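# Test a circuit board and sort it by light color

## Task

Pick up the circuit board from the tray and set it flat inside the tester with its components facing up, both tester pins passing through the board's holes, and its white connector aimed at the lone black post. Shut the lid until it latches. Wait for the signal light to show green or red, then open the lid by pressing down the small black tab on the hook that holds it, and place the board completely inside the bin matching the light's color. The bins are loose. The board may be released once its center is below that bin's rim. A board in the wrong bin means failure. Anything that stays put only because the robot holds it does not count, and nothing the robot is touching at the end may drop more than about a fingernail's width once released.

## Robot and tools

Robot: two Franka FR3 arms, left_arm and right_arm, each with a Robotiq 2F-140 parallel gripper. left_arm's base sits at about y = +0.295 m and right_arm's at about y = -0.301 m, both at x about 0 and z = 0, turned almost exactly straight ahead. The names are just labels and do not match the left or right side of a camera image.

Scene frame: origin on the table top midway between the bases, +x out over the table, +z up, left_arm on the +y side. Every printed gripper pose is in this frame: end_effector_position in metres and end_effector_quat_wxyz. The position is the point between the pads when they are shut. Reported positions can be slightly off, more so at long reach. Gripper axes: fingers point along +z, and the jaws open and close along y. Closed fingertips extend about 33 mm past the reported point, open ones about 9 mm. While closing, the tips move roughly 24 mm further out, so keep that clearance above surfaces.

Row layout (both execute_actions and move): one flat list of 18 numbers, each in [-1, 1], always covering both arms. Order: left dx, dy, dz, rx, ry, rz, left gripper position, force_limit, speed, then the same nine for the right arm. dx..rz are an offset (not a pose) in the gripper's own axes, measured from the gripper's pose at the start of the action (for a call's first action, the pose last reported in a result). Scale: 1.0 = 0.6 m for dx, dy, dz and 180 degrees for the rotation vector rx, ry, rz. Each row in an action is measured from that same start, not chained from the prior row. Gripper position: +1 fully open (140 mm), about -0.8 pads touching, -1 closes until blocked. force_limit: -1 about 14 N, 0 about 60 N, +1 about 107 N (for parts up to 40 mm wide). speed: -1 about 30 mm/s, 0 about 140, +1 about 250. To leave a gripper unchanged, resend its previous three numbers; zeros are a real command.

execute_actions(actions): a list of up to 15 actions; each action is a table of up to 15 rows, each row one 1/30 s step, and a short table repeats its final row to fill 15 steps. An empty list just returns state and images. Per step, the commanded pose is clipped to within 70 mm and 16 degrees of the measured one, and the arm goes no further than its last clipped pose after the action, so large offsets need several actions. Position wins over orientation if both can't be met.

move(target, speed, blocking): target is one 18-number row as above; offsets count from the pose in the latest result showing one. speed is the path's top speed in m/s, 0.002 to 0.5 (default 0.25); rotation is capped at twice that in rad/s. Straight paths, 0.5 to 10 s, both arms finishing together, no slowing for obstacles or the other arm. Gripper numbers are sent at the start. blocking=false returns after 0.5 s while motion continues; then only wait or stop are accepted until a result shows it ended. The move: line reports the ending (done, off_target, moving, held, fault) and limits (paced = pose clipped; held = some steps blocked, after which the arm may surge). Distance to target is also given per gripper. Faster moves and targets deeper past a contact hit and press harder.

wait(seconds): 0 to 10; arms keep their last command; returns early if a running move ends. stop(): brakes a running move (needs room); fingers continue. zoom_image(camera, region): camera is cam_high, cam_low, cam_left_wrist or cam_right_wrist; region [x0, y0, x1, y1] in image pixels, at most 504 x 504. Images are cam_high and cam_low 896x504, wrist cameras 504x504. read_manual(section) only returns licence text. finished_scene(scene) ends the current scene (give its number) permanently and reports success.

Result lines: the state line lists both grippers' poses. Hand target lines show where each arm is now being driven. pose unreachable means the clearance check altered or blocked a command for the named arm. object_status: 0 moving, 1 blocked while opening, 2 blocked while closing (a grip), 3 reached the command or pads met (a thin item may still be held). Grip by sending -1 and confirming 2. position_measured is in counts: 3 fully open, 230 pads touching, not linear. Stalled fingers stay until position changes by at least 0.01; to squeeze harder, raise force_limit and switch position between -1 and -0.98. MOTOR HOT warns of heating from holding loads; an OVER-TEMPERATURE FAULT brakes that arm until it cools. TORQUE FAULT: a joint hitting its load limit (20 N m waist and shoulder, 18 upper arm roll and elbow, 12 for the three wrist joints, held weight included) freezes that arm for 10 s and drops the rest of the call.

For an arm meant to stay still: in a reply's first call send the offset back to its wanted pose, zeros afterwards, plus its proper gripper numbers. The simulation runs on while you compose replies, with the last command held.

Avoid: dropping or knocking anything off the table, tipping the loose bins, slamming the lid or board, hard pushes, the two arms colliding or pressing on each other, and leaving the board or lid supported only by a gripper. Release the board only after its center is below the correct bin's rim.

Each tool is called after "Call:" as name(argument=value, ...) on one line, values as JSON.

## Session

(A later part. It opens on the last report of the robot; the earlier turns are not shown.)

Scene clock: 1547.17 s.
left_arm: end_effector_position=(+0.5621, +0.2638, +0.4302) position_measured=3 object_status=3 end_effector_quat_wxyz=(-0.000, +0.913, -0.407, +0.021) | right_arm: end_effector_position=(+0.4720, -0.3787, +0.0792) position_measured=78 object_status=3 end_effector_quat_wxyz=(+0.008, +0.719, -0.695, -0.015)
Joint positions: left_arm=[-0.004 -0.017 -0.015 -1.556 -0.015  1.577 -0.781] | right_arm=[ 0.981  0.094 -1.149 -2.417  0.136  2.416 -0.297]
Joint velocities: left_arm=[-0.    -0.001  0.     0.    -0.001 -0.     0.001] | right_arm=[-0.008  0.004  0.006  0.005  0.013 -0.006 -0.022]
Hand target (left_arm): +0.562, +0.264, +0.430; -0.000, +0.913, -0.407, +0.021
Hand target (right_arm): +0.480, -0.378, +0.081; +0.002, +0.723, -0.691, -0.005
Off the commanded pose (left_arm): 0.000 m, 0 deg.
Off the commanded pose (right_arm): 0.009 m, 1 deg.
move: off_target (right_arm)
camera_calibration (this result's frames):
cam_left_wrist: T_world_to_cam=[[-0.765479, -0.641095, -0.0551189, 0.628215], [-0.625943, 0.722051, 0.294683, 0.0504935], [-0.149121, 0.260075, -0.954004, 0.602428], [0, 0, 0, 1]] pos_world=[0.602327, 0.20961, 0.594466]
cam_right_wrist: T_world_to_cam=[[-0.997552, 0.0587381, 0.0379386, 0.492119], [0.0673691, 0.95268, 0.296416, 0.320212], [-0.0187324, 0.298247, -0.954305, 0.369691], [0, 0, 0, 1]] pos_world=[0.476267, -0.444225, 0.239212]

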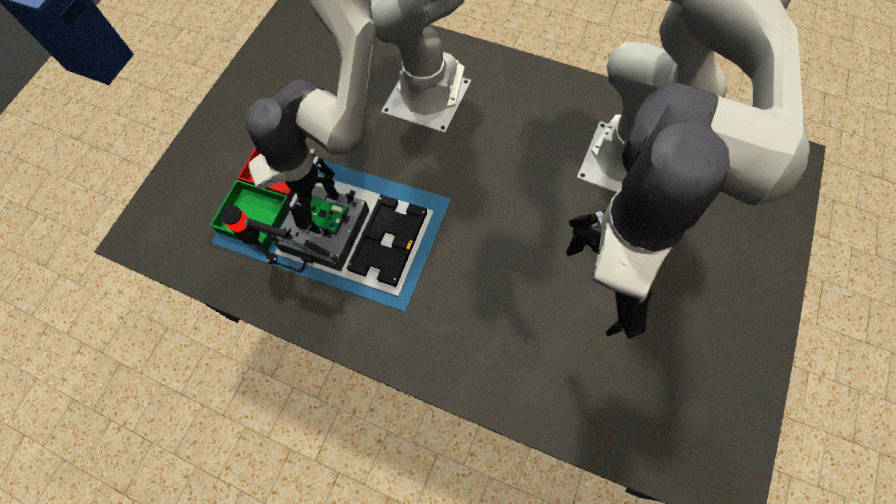

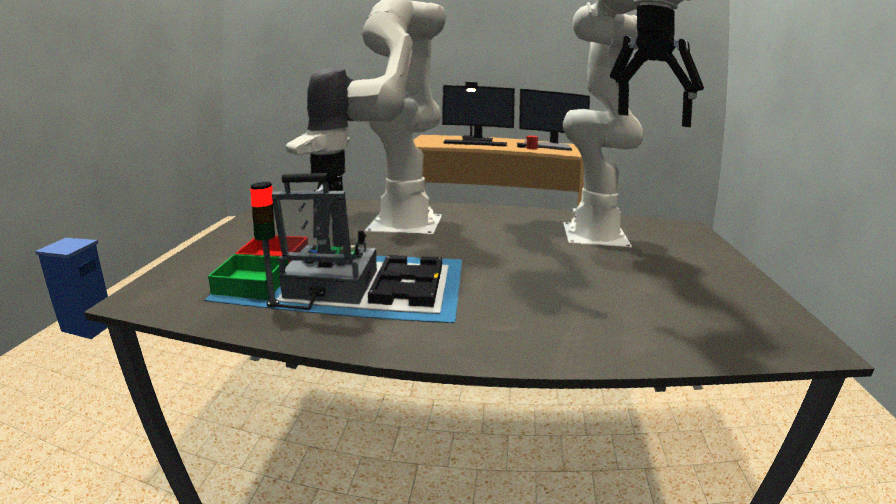

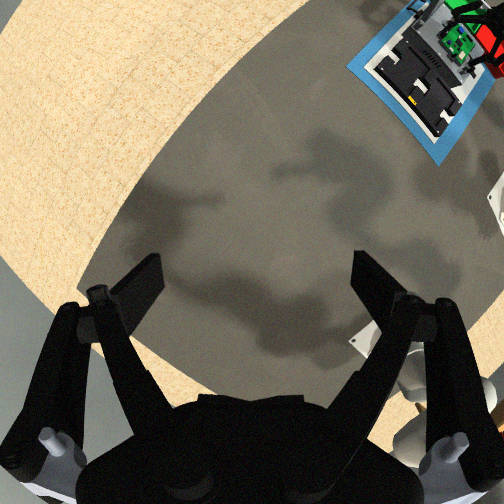

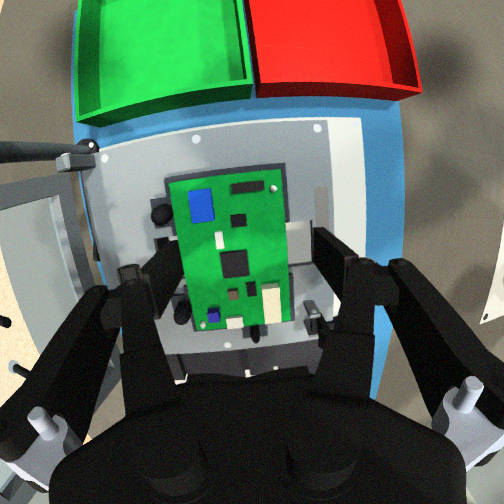

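Call:
move(target=[0,0,0,0,0,0,1,0,0, 0.0,0.0,-0.02,0.008,0,0,0.4,-0.3,0], speed=0.02)

Call:
move(target=[0,0,0,0,0,0,1,0,0, 0.0,-0.011,0.0,0,0,0,0.23,-0.3,0], speed=0.02)

Call:
zoom_image(camera="cam_right_wrist", region=[120,130,380,330])

Scene clock: 1594.13 s.
left_arm: end_effector_position=(+0.5621, +0.2638, +0.4302) position_measured=3 object_status=3 end_effector_quat_wxyz=(-0.000, +0.913, -0.407, +0.021) | right_arm: end_effector_position=(+0.4716, -0.3777, +0.0901) position_measured=78 object_status=3 end_effector_quat_wxyz=(-0.001, +0.725, -0.688, -0.010)
Joint positions: left_arm=[-0.004 -0.017 -0.015 -1.556 -0.015  1.577 -0.781] | right_arm=[ 1.005  0.004 -1.179 -2.435  0.024  2.422 -0.236]
Joint velocities: left_arm=[ 0.    -0.     0.    -0.001  0.     0.001 -0.   ] | right_arm=[-0.001 -0.012  0.001 -0.006 -0.038  0.006  0.061]
Hand target (left_arm): +0.562, +0.264, +0.430; -0.000, +0.913, -0.407, +0.021
Hand target (right_arm): +0.472, -0.378, +0.090; -0.001, +0.719, -0.694, -0.007
Off the commanded pose (left_arm): 0.000 m, 0 deg.
Off the commanded pose (right_arm): 0.002 m, 1 deg.
move: done
camera_calibration (this result's frames):
cam_left_wrist: T_world_to_cam=[[-0.765479, -0.641095, -0.0551187, 0.628215], [-0.625943, 0.722051, 0.294683, 0.0504934], [-0.149121, 0.260075, -0.954004, 0.602429], [0, 0, 0, 1]] pos_world=[0.602327, 0.20961, 0.594466]
cam_right_wrist: T_world_to_cam=[[-0.999023, 0.0405773, 0.0175215, 0.486973], [0.0439801, 0.952006, 0.302903, 0.326228], [-0.00438955, 0.303378, -0.95286, 0.3748], [0, 0, 0, 1]] pos_world=[0.473795, -0.444037, 0.249784]

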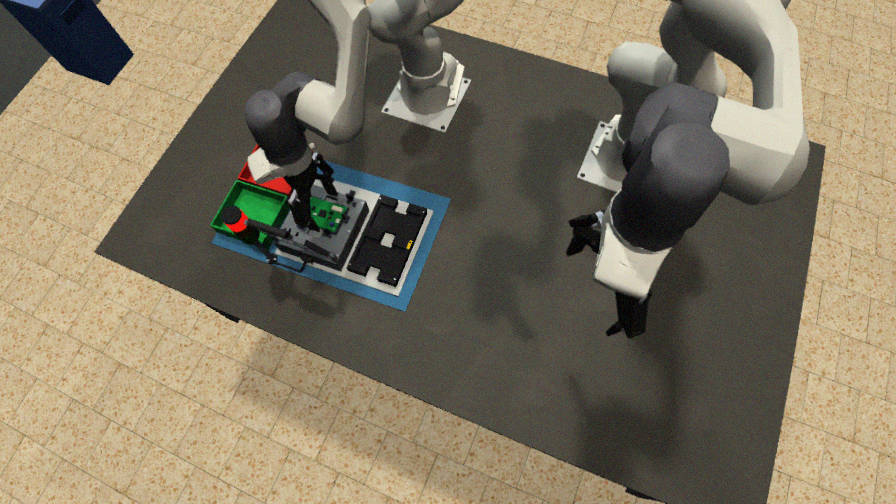

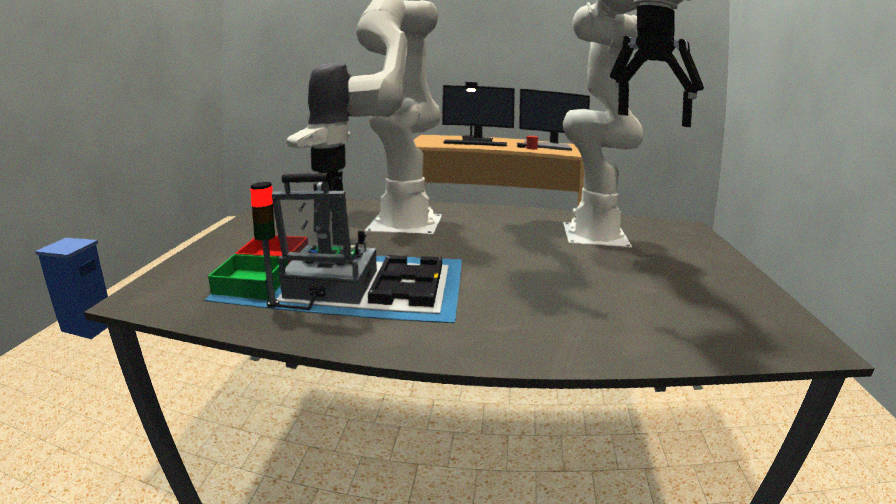

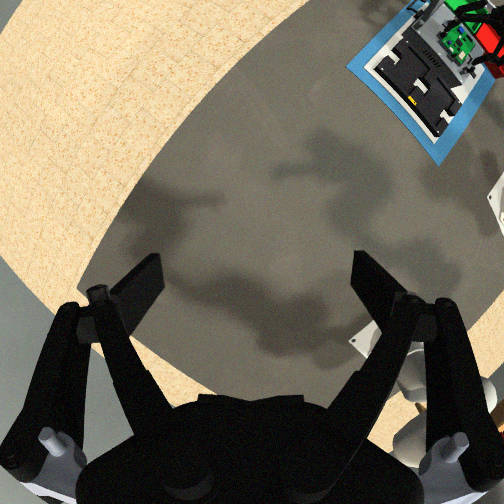

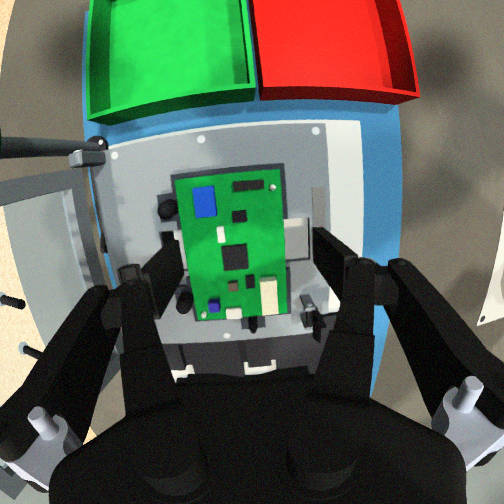

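Scene clock: 1594.83 s.
left_arm: end_effector_position=(+0.5621, +0.2638, +0.4302) position_measured=3 object_status=3 end_effector_quat_wxyz=(-0.000, +0.913, -0.407, +0.021) | right_arm: end_effector_position=(+0.4789, -0.3783, +0.0906) position_measured=100 object_status=3 end_effector_quat_wxyz=(-0.001, +0.722, -0.692, -0.007)
Joint positions: left_arm=[-0.004 -0.017 -0.015 -1.556 -0.015  1.577 -0.781] | right_arm=[ 1.003  0.043 -1.173 -2.415  0.076  2.42  -0.261]
Joint velocities: left_arm=[-0.     0.     0.    -0.001  0.001  0.    -0.   ] | right_arm=[-0.005  0.008  0.001  0.006  0.022 -0.004 -0.032]
Hand target (left_arm): +0.562, +0.264, +0.430; -0.000, +0.913, -0.407, +0.021
Hand target (right_arm): +0.478, -0.378, +0.090; -0.001, +0.725, -0.689, -0.009
Off the commanded pose (left_arm): 0.000 m, 0 deg.
Off the commanded pose (right_arm): 0.001 m, 1 deg.
move: done
camera_calibration (this result's frames):
cam_left_wrist: T_world_to_cam=[[-0.765479, -0.641095, -0.0551188, 0.628215], [-0.625943, 0.722051, 0.294683, 0.0504934], [-0.149121, 0.260075, -0.954004, 0.602429], [0, 0, 0, 1]] pos_world=[0.602327, 0.20961, 0.594466]
cam_right_wrist: T_world_to_cam=[[-0.998601, 0.0511171, 0.0135465, 0.498432], [0.0528252, 0.952422, 0.300169, 0.322512], [0.00244181, 0.300465, -0.95379, 0.371184], [0, 0, 0, 1]] pos_world=[0.479792, -0.444173, 0.250471]

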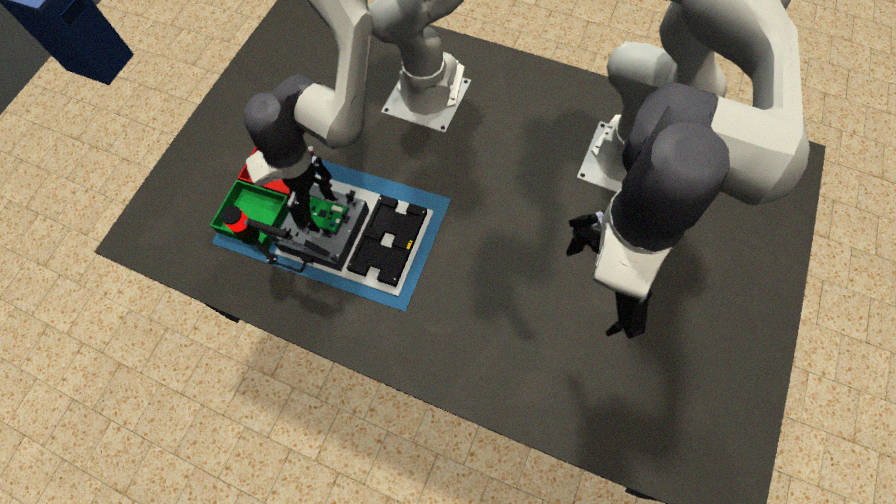

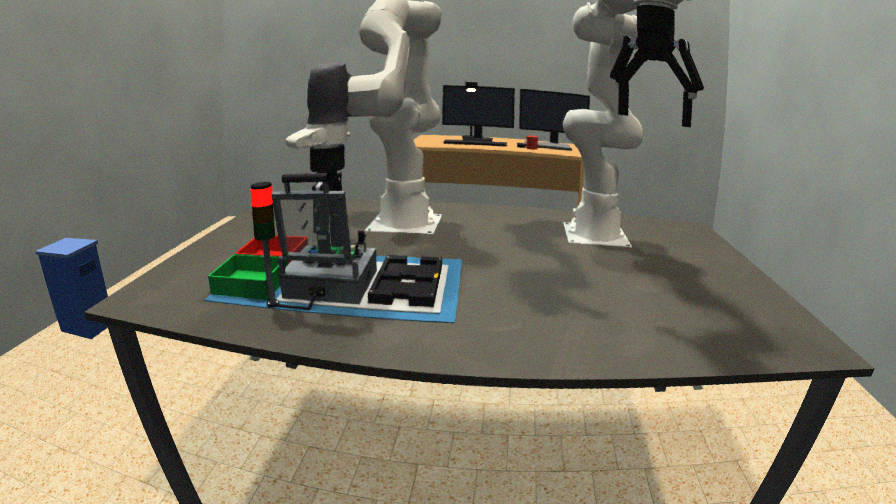

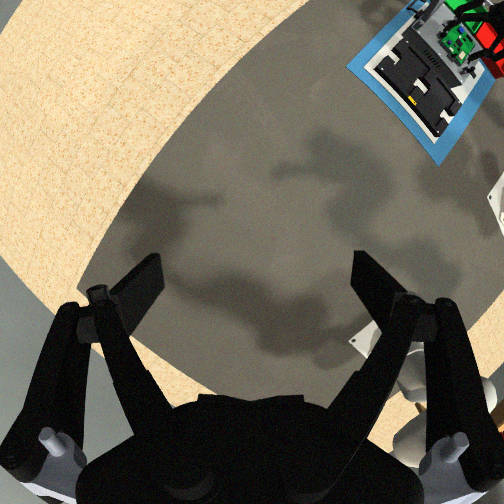

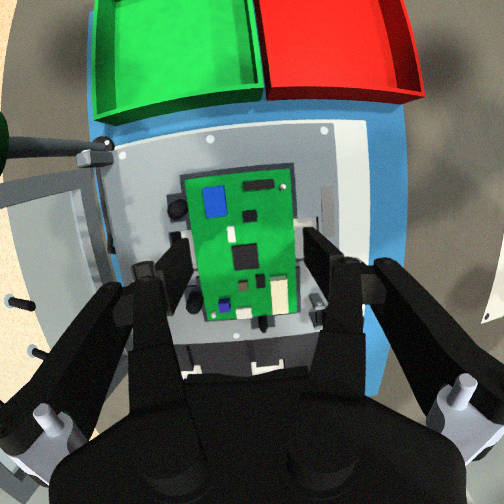

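Region (120, 130, 380, 330) of cam_right_wrist's 504x504 image, scaled by 1.938, with more detail than that image has; it fills the top 388 rows of this view, and the rest is white.

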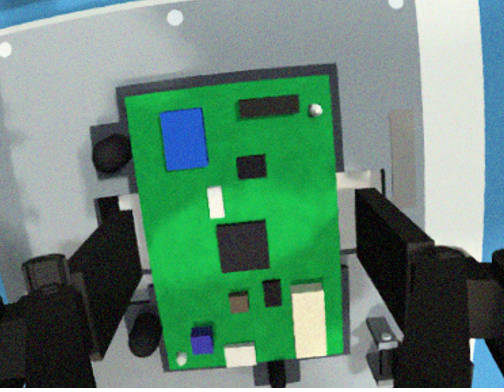

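Call:
move(target=[0,0,0,0,0,0,1,0,0, 0.0,-0.006,0.006,0,0.003,0,0.23,-0.3,0], speed=0.01)

Call:
zoom_image(camera="cam_right_wrist", region=[120,130,380,330])

Scene clock: 1606.70 s.
left_arm: end_effector_position=(+0.5621, +0.2638, +0.4302) position_measured=3 object_status=3 end_effector_quat_wxyz=(-0.000, +0.913, -0.407, +0.021) | right_arm: end_effector_position=(+0.4805, -0.3781, +0.0868) position_measured=100 object_status=3 end_effector_quat_wxyz=(+0.004, +0.720, -0.694, -0.006)
Joint positions: left_arm=[-0.004 -0.017 -0.015 -1.556 -0.015  1.577 -0.781] | right_arm=[ 1.002  0.077 -1.166 -2.408  0.109  2.423 -0.275]
Joint velocities: left_arm=[-0.    -0.     0.     0.001 -0.    -0.     0.   ] | right_arm=[-0.     0.004  0.     0.003  0.012  0.002 -0.005]
Hand target (left_arm): +0.562, +0.264, +0.430; -0.000, +0.913, -0.407, +0.021
Hand target (right_arm): +0.483, -0.378, +0.087; +0.002, +0.722, -0.692, -0.003
Off the commanded pose (left_arm): 0.000 m, 0 deg.
Off the commanded pose (right_arm): 0.002 m, 0 deg.
move: done
camera_calibration (this result's frames):
cam_left_wrist: T_world_to_cam=[[-0.765479, -0.641095, -0.0551189, 0.628215], [-0.625943, 0.722051, 0.294683, 0.0504935], [-0.149121, 0.260075, -0.954004, 0.602428], [0, 0, 0, 1]] pos_world=[0.602327, 0.20961, 0.594466]
cam_right_wrist: T_world_to_cam=[[-0.998319, 0.0552095, 0.0176211, 0.501115], [0.0579484, 0.95497, 0.29099, 0.322679], [-0.000762224, 0.291522, -0.956564, 0.365912], [0, 0, 0, 1]] pos_world=[0.481853, -0.442486, 0.247291]

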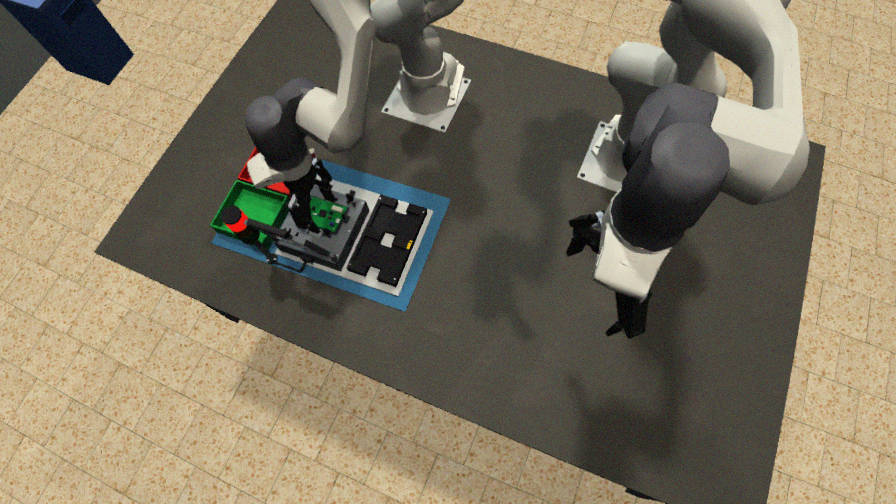

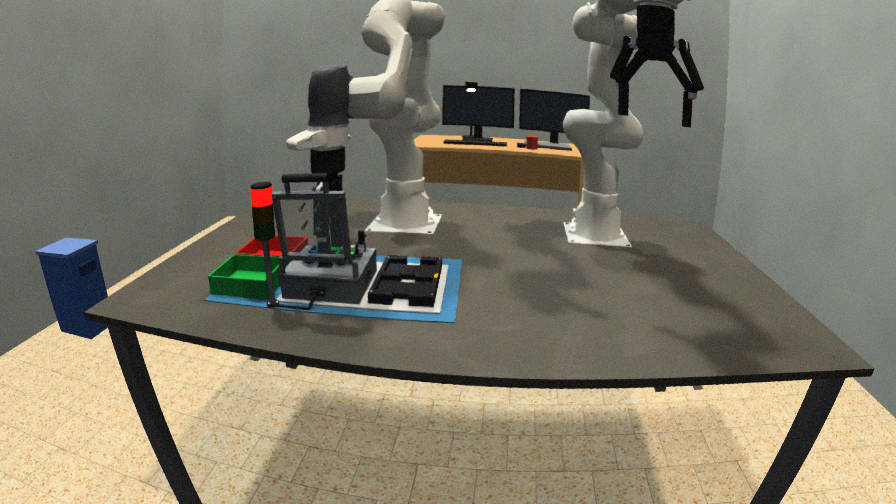

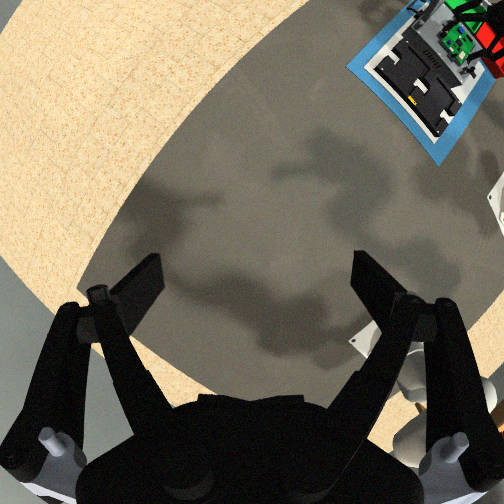

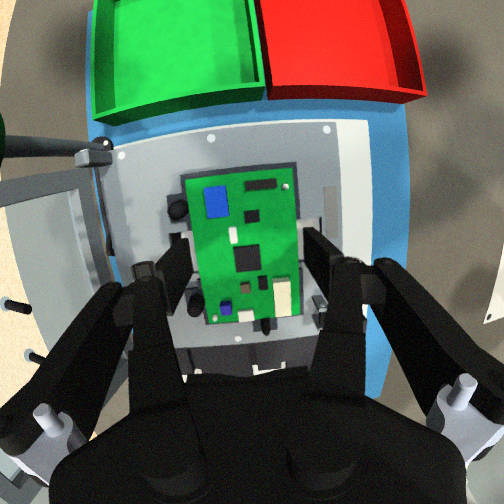

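Region (120, 130, 380, 330) of cam_right_wrist's 504x504 image, scaled by 1.938, with more detail than that image has; it fills the top 388 rows of this view, and the rest is white.

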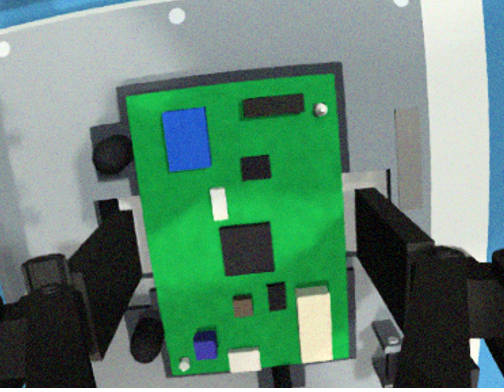

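Call:
move(target=[0,0,0,0,0,0,1,0,0, 0.0,-0.003,0.013,0,0.002,0,0.23,-0.3,0], speed=0.01)

Call:
zoom_image(camera="cam_right_wrist", region=[120,130,380,330])

Scene clock: 1611.63 s.
left_arm: end_effector_position=(+0.5621, +0.2638, +0.4302) position_measured=3 object_status=3 end_effector_quat_wxyz=(-0.000, +0.913, -0.407, +0.021) | right_arm: end_effector_position=(+0.4806, -0.3779, +0.0793) position_measured=100 object_status=3 end_effector_quat_wxyz=(+0.007, +0.718, -0.696, -0.005)
Joint positions: left_arm=[-0.004 -0.017 -0.015 -1.556 -0.015  1.577 -0.781] | right_arm=[ 0.986  0.117 -1.144 -2.408  0.154  2.434 -0.297]
Joint velocities: left_arm=[-0.001 -0.001 -0.002  0.001 -0.     0.001  0.001] | right_arm=[-0.007  0.001  0.004  0.001  0.01   0.005 -0.015]
Hand target (left_arm): +0.562, +0.264, +0.430; -0.000, +0.913, -0.407, +0.021
Hand target (right_arm): +0.482, -0.378, +0.080; +0.006, +0.720, -0.694, -0.003
Off the commanded pose (left_arm): 0.000 m, 0 deg.
Off the commanded pose (right_arm): 0.002 m, 0 deg.
move: done
camera_calibration (this result's frames):
cam_left_wrist: T_world_to_cam=[[-0.76548, -0.641095, -0.0551188, 0.628215], [-0.625942, 0.722051, 0.294683, 0.0504933], [-0.149121, 0.260075, -0.954004, 0.602428], [0, 0, 0, 1]] pos_world=[0.602327, 0.20961, 0.594466]
cam_right_wrist: T_world_to_cam=[[-0.997853, 0.0619615, 0.0212286, 0.503396], [0.0654428, 0.95641, 0.2846, 0.322174], [-0.00266896, 0.285378, -0.958411, 0.35745], [0, 0, 0, 1]] pos_world=[0.482185, -0.44133, 0.240207]

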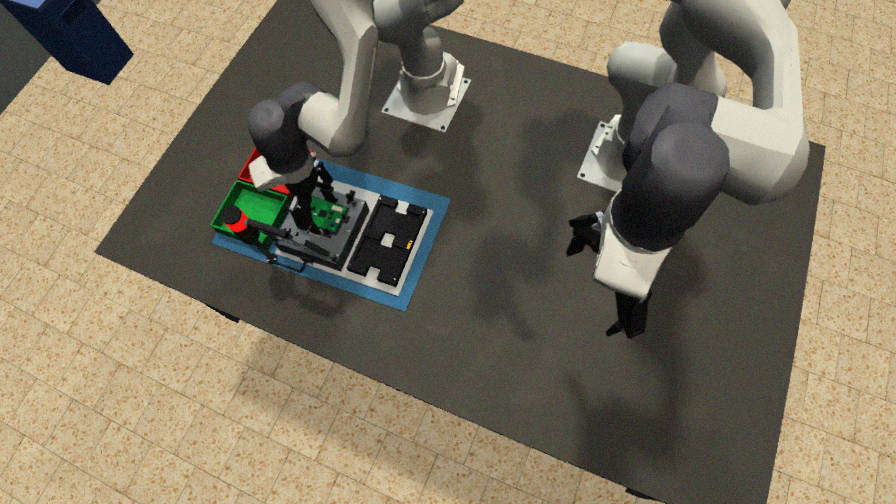

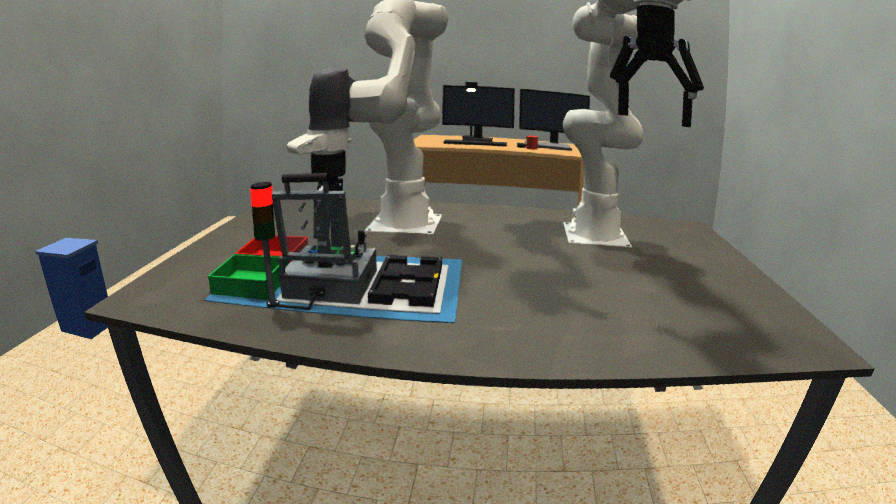

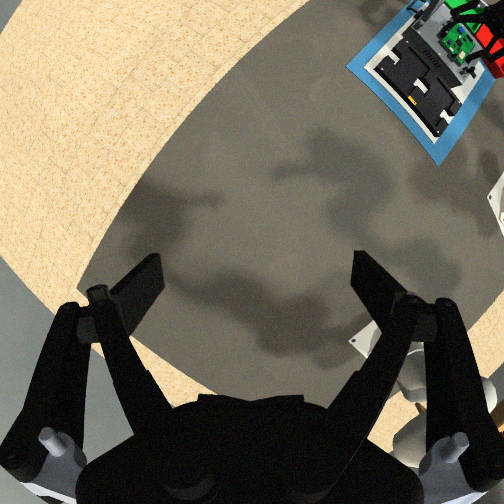

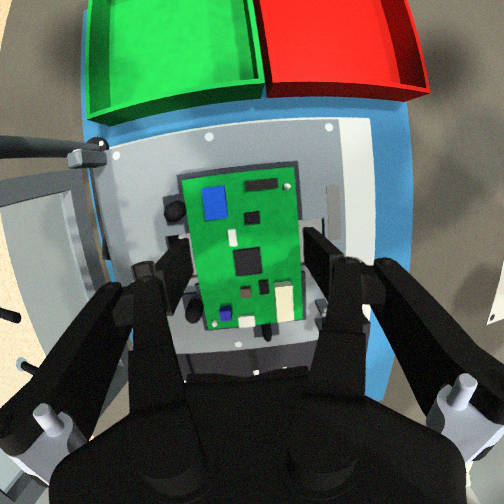

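Region (120, 130, 380, 330) of cam_right_wrist's 504x504 image, scaled by 1.938, with more detail than that image has; it fills the top 388 rows of this view, and the rest is white.

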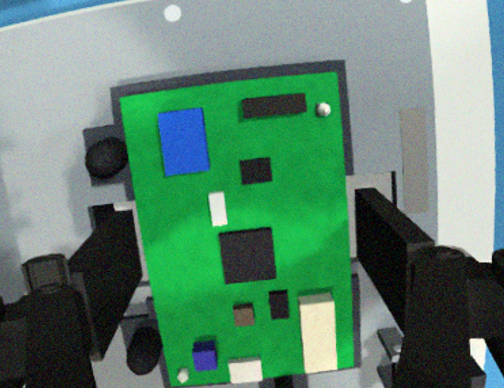

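Looks within the notches. Close.

Call:
move(target=[0,0,0,0,0,0,1,0,0, 0.0,0.0,0.0,0,0,0,-1,-0.3,-0.6], speed=0.01)

Call:
zoom_image(camera="cam_right_wrist", region=[120,130,380,330])

Scene clock: 1614.80 s.
left_arm: end_effector_position=(+0.5621, +0.2638, +0.4302) position_measured=3 object_status=3 end_effector_quat_wxyz=(-0.000, +0.913, -0.407, +0.021) | right_arm: end_effector_position=(+0.4805, -0.3779, +0.0794) position_measured=124 object_status=2 end_effector_quat_wxyz=(+0.007, +0.719, -0.695, -0.005)
Joint positions: left_arm=[-0.004 -0.017 -0.015 -1.556 -0.015  1.577 -0.781] | right_arm=[ 0.986  0.117 -1.144 -2.408  0.155  2.433 -0.302]
Joint velocities: left_arm=[ 0.001 -0.001 -0.001  0.001  0.     0.001 -0.   ] | right_arm=[ 0.001  0.     0.     0.002  0.002  0.001 -0.   ]
Hand target (left_arm): +0.562, +0.264, +0.430; -0.000, +0.913, -0.407, +0.021
Hand target (right_arm): +0.481, -0.378, +0.079; +0.007, +0.718, -0.696, -0.005
Off the commanded pose (left_arm): 0.000 m, 0 deg.
Off the commanded pose (right_arm): 0.000 m, 0 deg.
move: done
camera_calibration (this result's frames):
cam_left_wrist: T_world_to_cam=[[-0.765479, -0.641095, -0.0551189, 0.628215], [-0.625943, 0.722051, 0.294683, 0.0504935], [-0.149121, 0.260075, -0.954004, 0.602428], [0, 0, 0, 1]] pos_world=[0.602327, 0.209611, 0.594466]
cam_right_wrist: T_world_to_cam=[[-0.998072, 0.058175, 0.0216286, 0.501941], [0.0619314, 0.95638, 0.285484, 0.323764], [-0.00407719, 0.286273, -0.958139, 0.358491], [0, 0, 0, 1]] pos_world=[0.482383, -0.441468, 0.240199]

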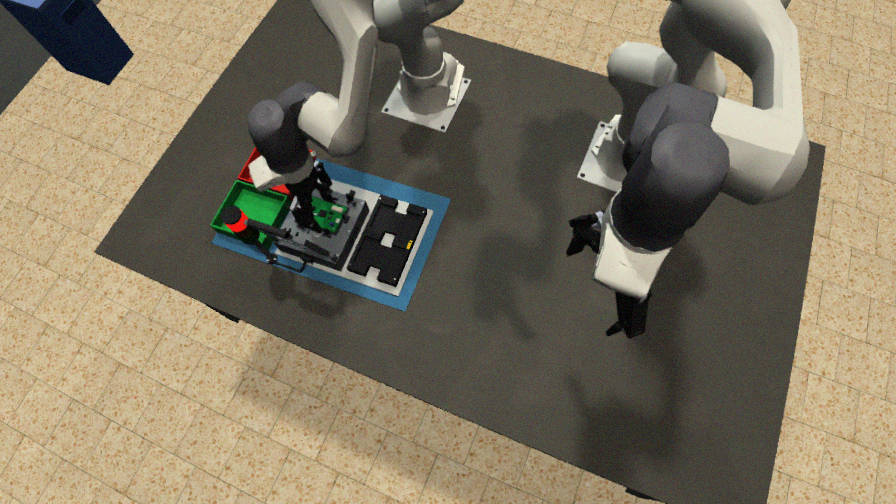

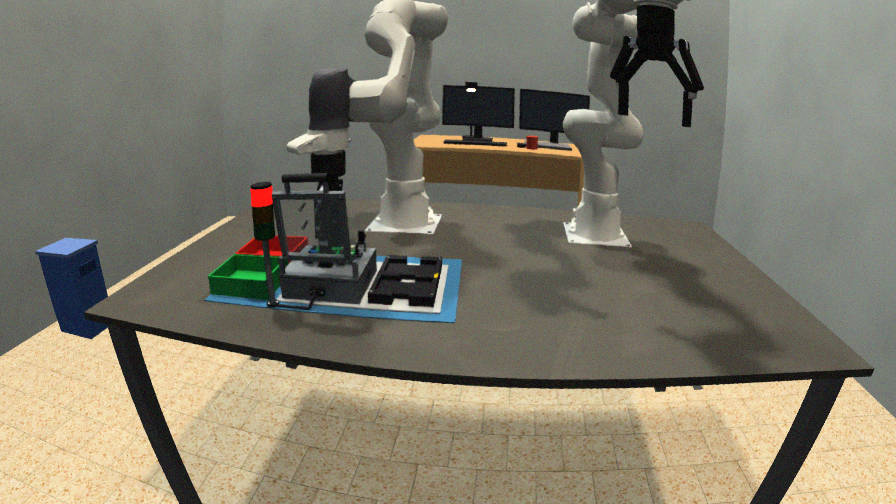

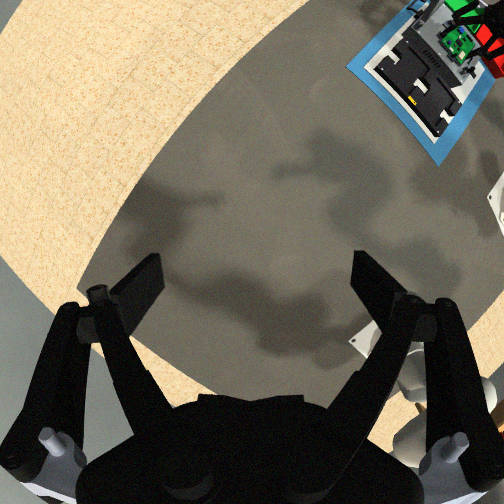

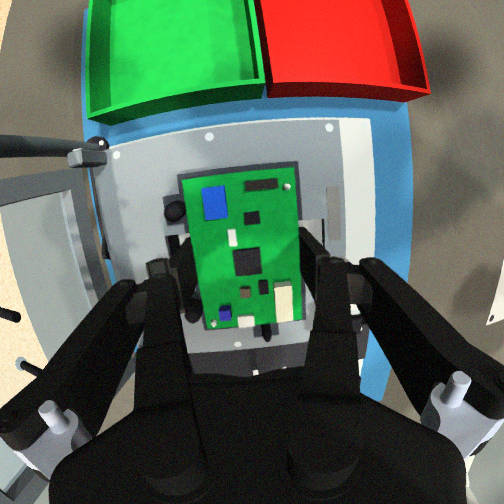

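Region (120, 130, 380, 330) of cam_right_wrist's 504x504 image, scaled by 1.938, with more detail than that image has; it fills the top 388 rows of this view, and the rest is white.

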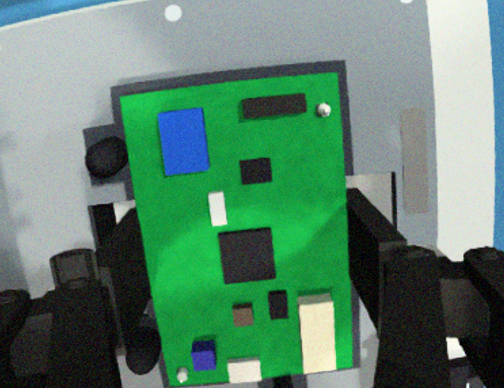

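Gripped (124). Lift slowly off the pins.

Call:
move(target=[0,0,0,0,0,0,1,0,0, 0.0,0.0,-0.04,0,0,0,-1,-0.3,-0.6], speed=0.02)

Scene clock: 1618.73 s.
left_arm: end_effector_position=(+0.5621, +0.2638, +0.4302) position_measured=3 object_status=3 end_effector_quat_wxyz=(-0.000, +0.913, -0.407, +0.021) | right_arm: end_effector_position=(+0.4819, -0.3774, +0.1017) position_measured=124 object_status=2 end_effector_quat_wxyz=(+0.005, +0.725, -0.689, -0.005)
Joint positions: left_arm=[-0.004 -0.017 -0.015 -1.556 -0.015  1.577 -0.781] | right_arm=[ 1.025  0.014 -1.189 -2.394  0.015  2.385 -0.216]
Joint velocities: left_arm=[ 0.    -0.001  0.001 -0.001 -0.    -0.001  0.002] | right_arm=[ 0.001 -0.01  -0.001  0.001 -0.03  -0.012  0.048]
Hand target (left_arm): +0.562, +0.264, +0.430; -0.000, +0.913, -0.407, +0.021
Hand target (right_arm): +0.481, -0.377, +0.102; +0.007, +0.720, -0.694, -0.006
Off the commanded pose (left_arm): 0.000 m, 0 deg.
Off the commanded pose (right_arm): 0.002 m, 1 deg.
move: done
camera_calibration (this result's frames):
cam_left_wrist: T_world_to_cam=[[-0.765479, -0.641095, -0.0551188, 0.628215], [-0.625943, 0.722051, 0.294683, 0.0504934], [-0.149121, 0.260075, -0.954004, 0.602428], [0, 0, 0, 1]] pos_world=[0.602327, 0.20961, 0.594466]
cam_right_wrist: T_world_to_cam=[[-0.998882, 0.043244, 0.0190799, 0.497781], [0.0469102, 0.956447, 0.288112, 0.323761], [-0.00578978, 0.288685, -0.957407, 0.381358], [0, 0, 0, 1]] pos_world=[0.484245, -0.441279, 0.262338]

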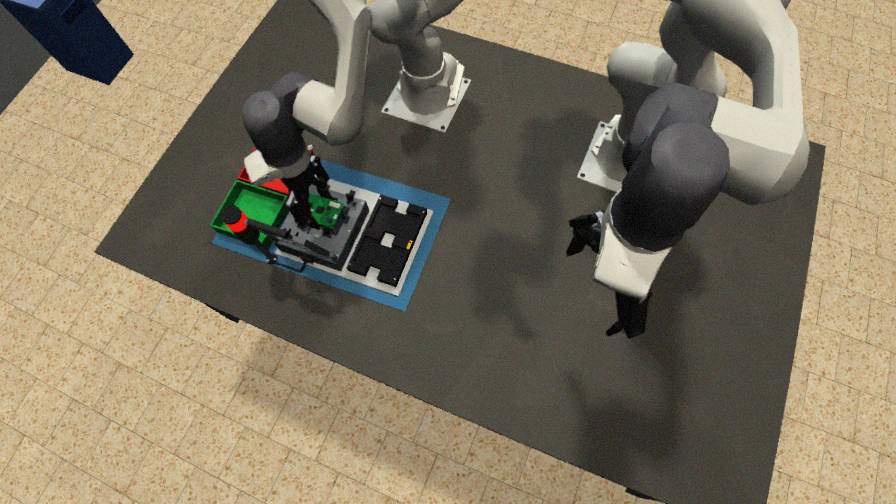

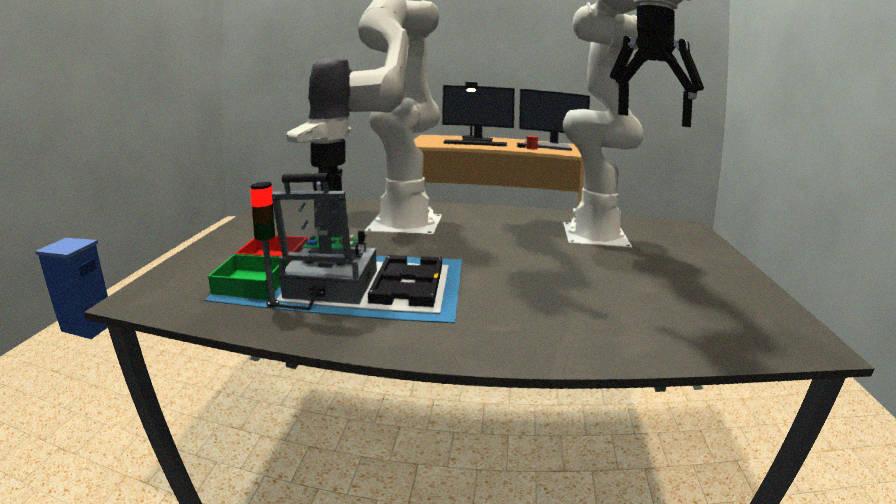

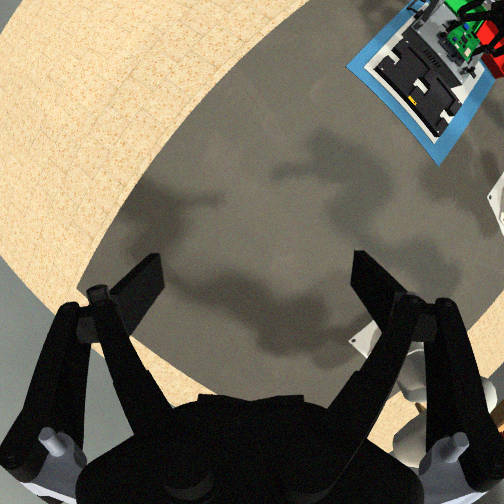

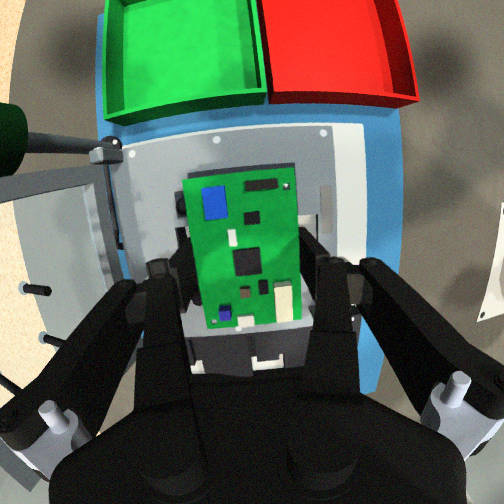

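Call:
move(target=[0,0,0,0,0,0,1,0,0, 0.0,0.0,-0.07,0,0,0,-1,-0.3,-0.6], speed=0.08)

Call:
move(target=[0,0,0,0,0,0,1,0,0, 0.345,0.165,0.0,0,0,0,-1,-0.3,-0.6], speed=0.12)

Scene clock: 1655.93 s.
left_arm: end_effector_position=(+0.5621, +0.2638, +0.4302) position_measured=3 object_status=3 end_effector_quat_wxyz=(-0.000, +0.913, -0.407, +0.021) | right_arm: end_effector_position=(+0.4846, -0.3770, +0.1428) position_measured=124 object_status=2 end_effector_quat_wxyz=(+0.003, +0.729, -0.684, -0.004)
Joint positions: left_arm=[-0.004 -0.017 -0.015 -1.556 -0.015  1.577 -0.781] | right_arm=[ 0.982 -0.146 -1.134 -2.35  -0.174  2.27  -0.09 ]
Joint velocities: left_arm=[ 0.     0.001  0.001 -0.     0.    -0.     0.   ] | right_arm=[-0.013 -0.001  0.011 -0.    -0.004 -0.008  0.036]
Hand target (left_arm): +0.562, +0.264, +0.430; -0.000, +0.913, -0.407, +0.021
Hand target (right_arm): +0.483, -0.377, +0.142; +0.005, +0.725, -0.689, -0.005
Off the commanded pose (left_arm): 0.000 m, 0 deg.
Off the commanded pose (right_arm): 0.002 m, 1 deg.
move: done
camera_calibration (this result's frames):
cam_left_wrist: T_world_to_cam=[[-0.76548, -0.641095, -0.0551188, 0.628215], [-0.625942, 0.722051, 0.294683, 0.0504932], [-0.149121, 0.260075, -0.954004, 0.602428], [0, 0, 0, 1]] pos_world=[0.602327, 0.20961, 0.594466]
cam_right_wrist: T_world_to_cam=[[-0.999468, 0.0291114, 0.0147055, 0.495322], [0.0321231, 0.956657, 0.28944, 0.318477], [-0.00564213, 0.289758, -0.957083, 0.420887], [0, 0, 0, 1]] pos_world=[0.487203, -0.441048, 0.30336]

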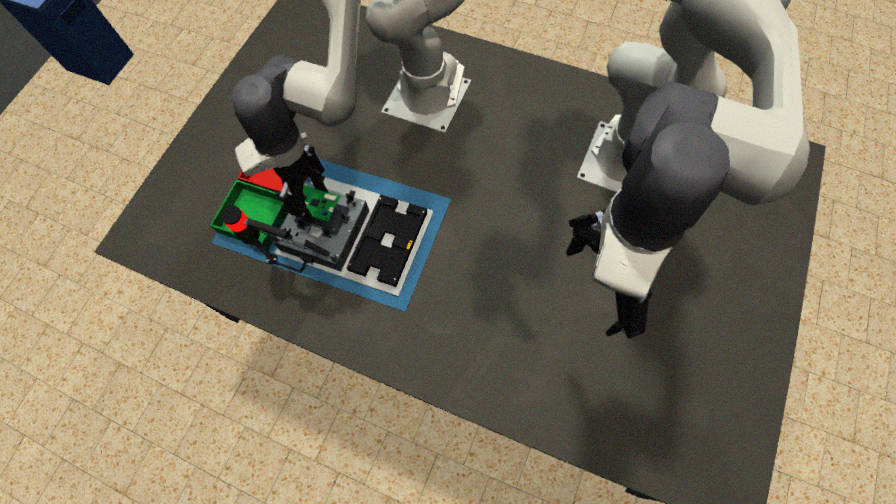

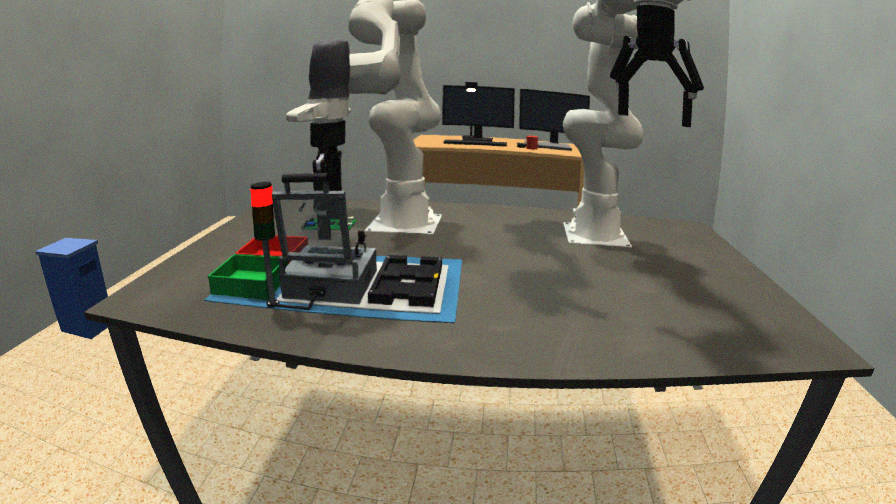

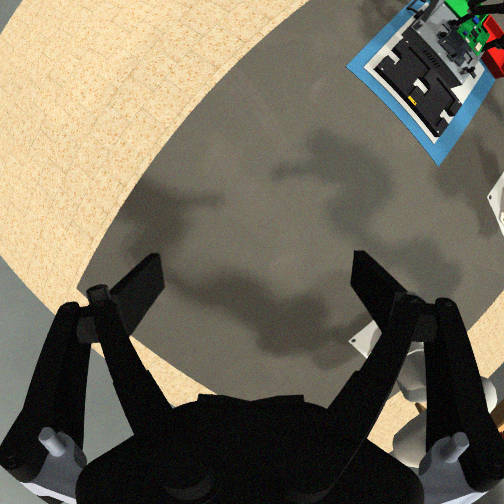

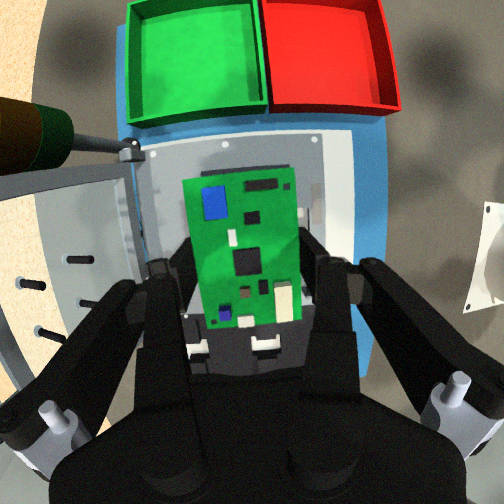

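Scene clock: 1658.43 s.
left_arm: end_effector_position=(+0.5621, +0.2638, +0.4302) position_measured=3 object_status=3 end_effector_quat_wxyz=(-0.000, +0.913, -0.407, +0.021) | right_arm: end_effector_position=(+0.3966, -0.5833, +0.1404) position_measured=124 object_status=2 end_effector_quat_wxyz=(+0.001, +0.727, -0.687, -0.005)
Joint positions: left_arm=[-0.004 -0.017 -0.015 -1.556 -0.015  1.577 -0.781] | right_arm=[ 0.786 -0.371 -1.379 -2.349 -0.459  2.211 -0.336]
Joint velocities: left_arm=[-0.    -0.    -0.001  0.001  0.002 -0.001  0.   ] | right_arm=[ 0.004 -0.003 -0.003  0.002 -0.005 -0.006 -0.021]
Hand target (left_arm): +0.562, +0.264, +0.430; -0.000, +0.913, -0.407, +0.021
Hand target (right_arm): +0.396, -0.584, +0.141; +0.002, +0.731, -0.683, -0.006
Off the commanded pose (left_arm): 0.000 m, 0 deg.
Off the commanded pose (right_arm): 0.008 m, 1 deg.
move: off_target (right_arm)
camera_calibration (this result's frames):
cam_left_wrist: T_world_to_cam=[[-0.76548, -0.641095, -0.0551188, 0.628215], [-0.625942, 0.722051, 0.294683, 0.0504933], [-0.149121, 0.260075, -0.954004, 0.602428], [0, 0, 0, 1]] pos_world=[0.602327, 0.20961, 0.594466]
cam_right_wrist: T_world_to_cam=[[-0.999234, 0.0369915, 0.0127488, 0.418187], [0.0391058, 0.954868, 0.294445, 0.514818], [-0.00128144, 0.294719, -0.955583, 0.478869], [0, 0, 0, 1]] pos_world=[0.398348, -0.648184, 0.300683]

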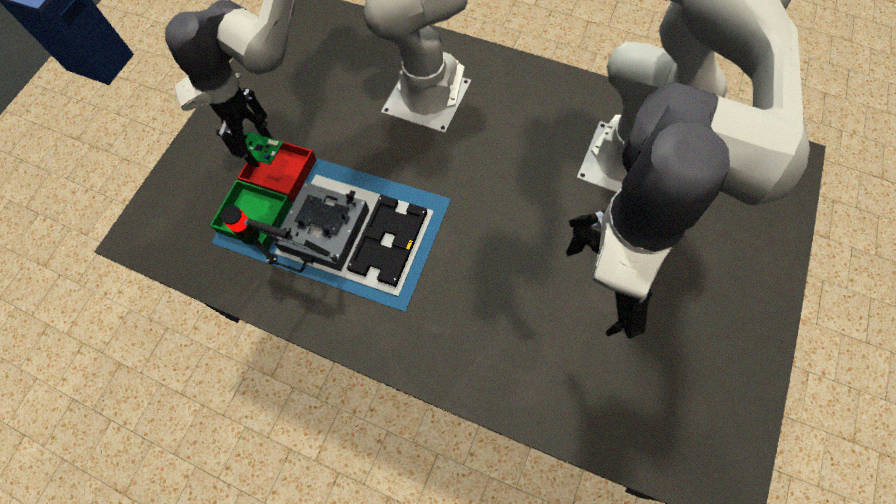

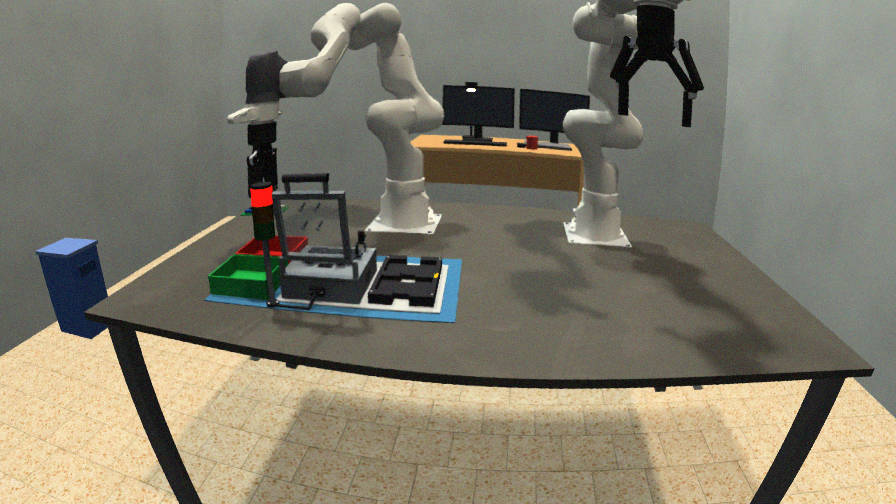

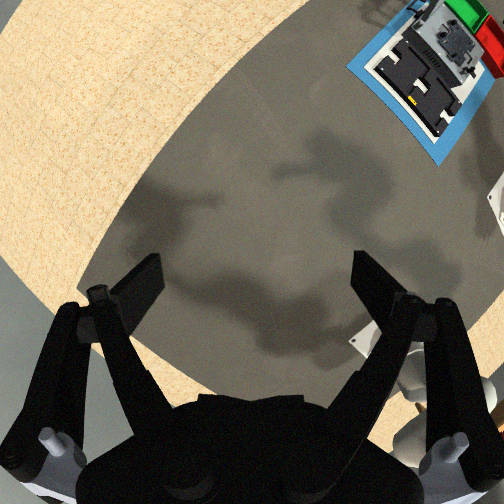

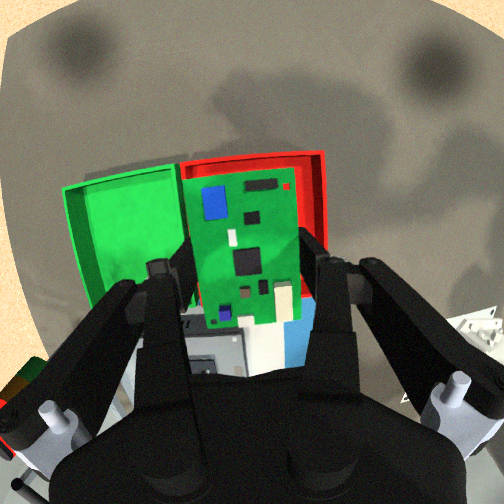

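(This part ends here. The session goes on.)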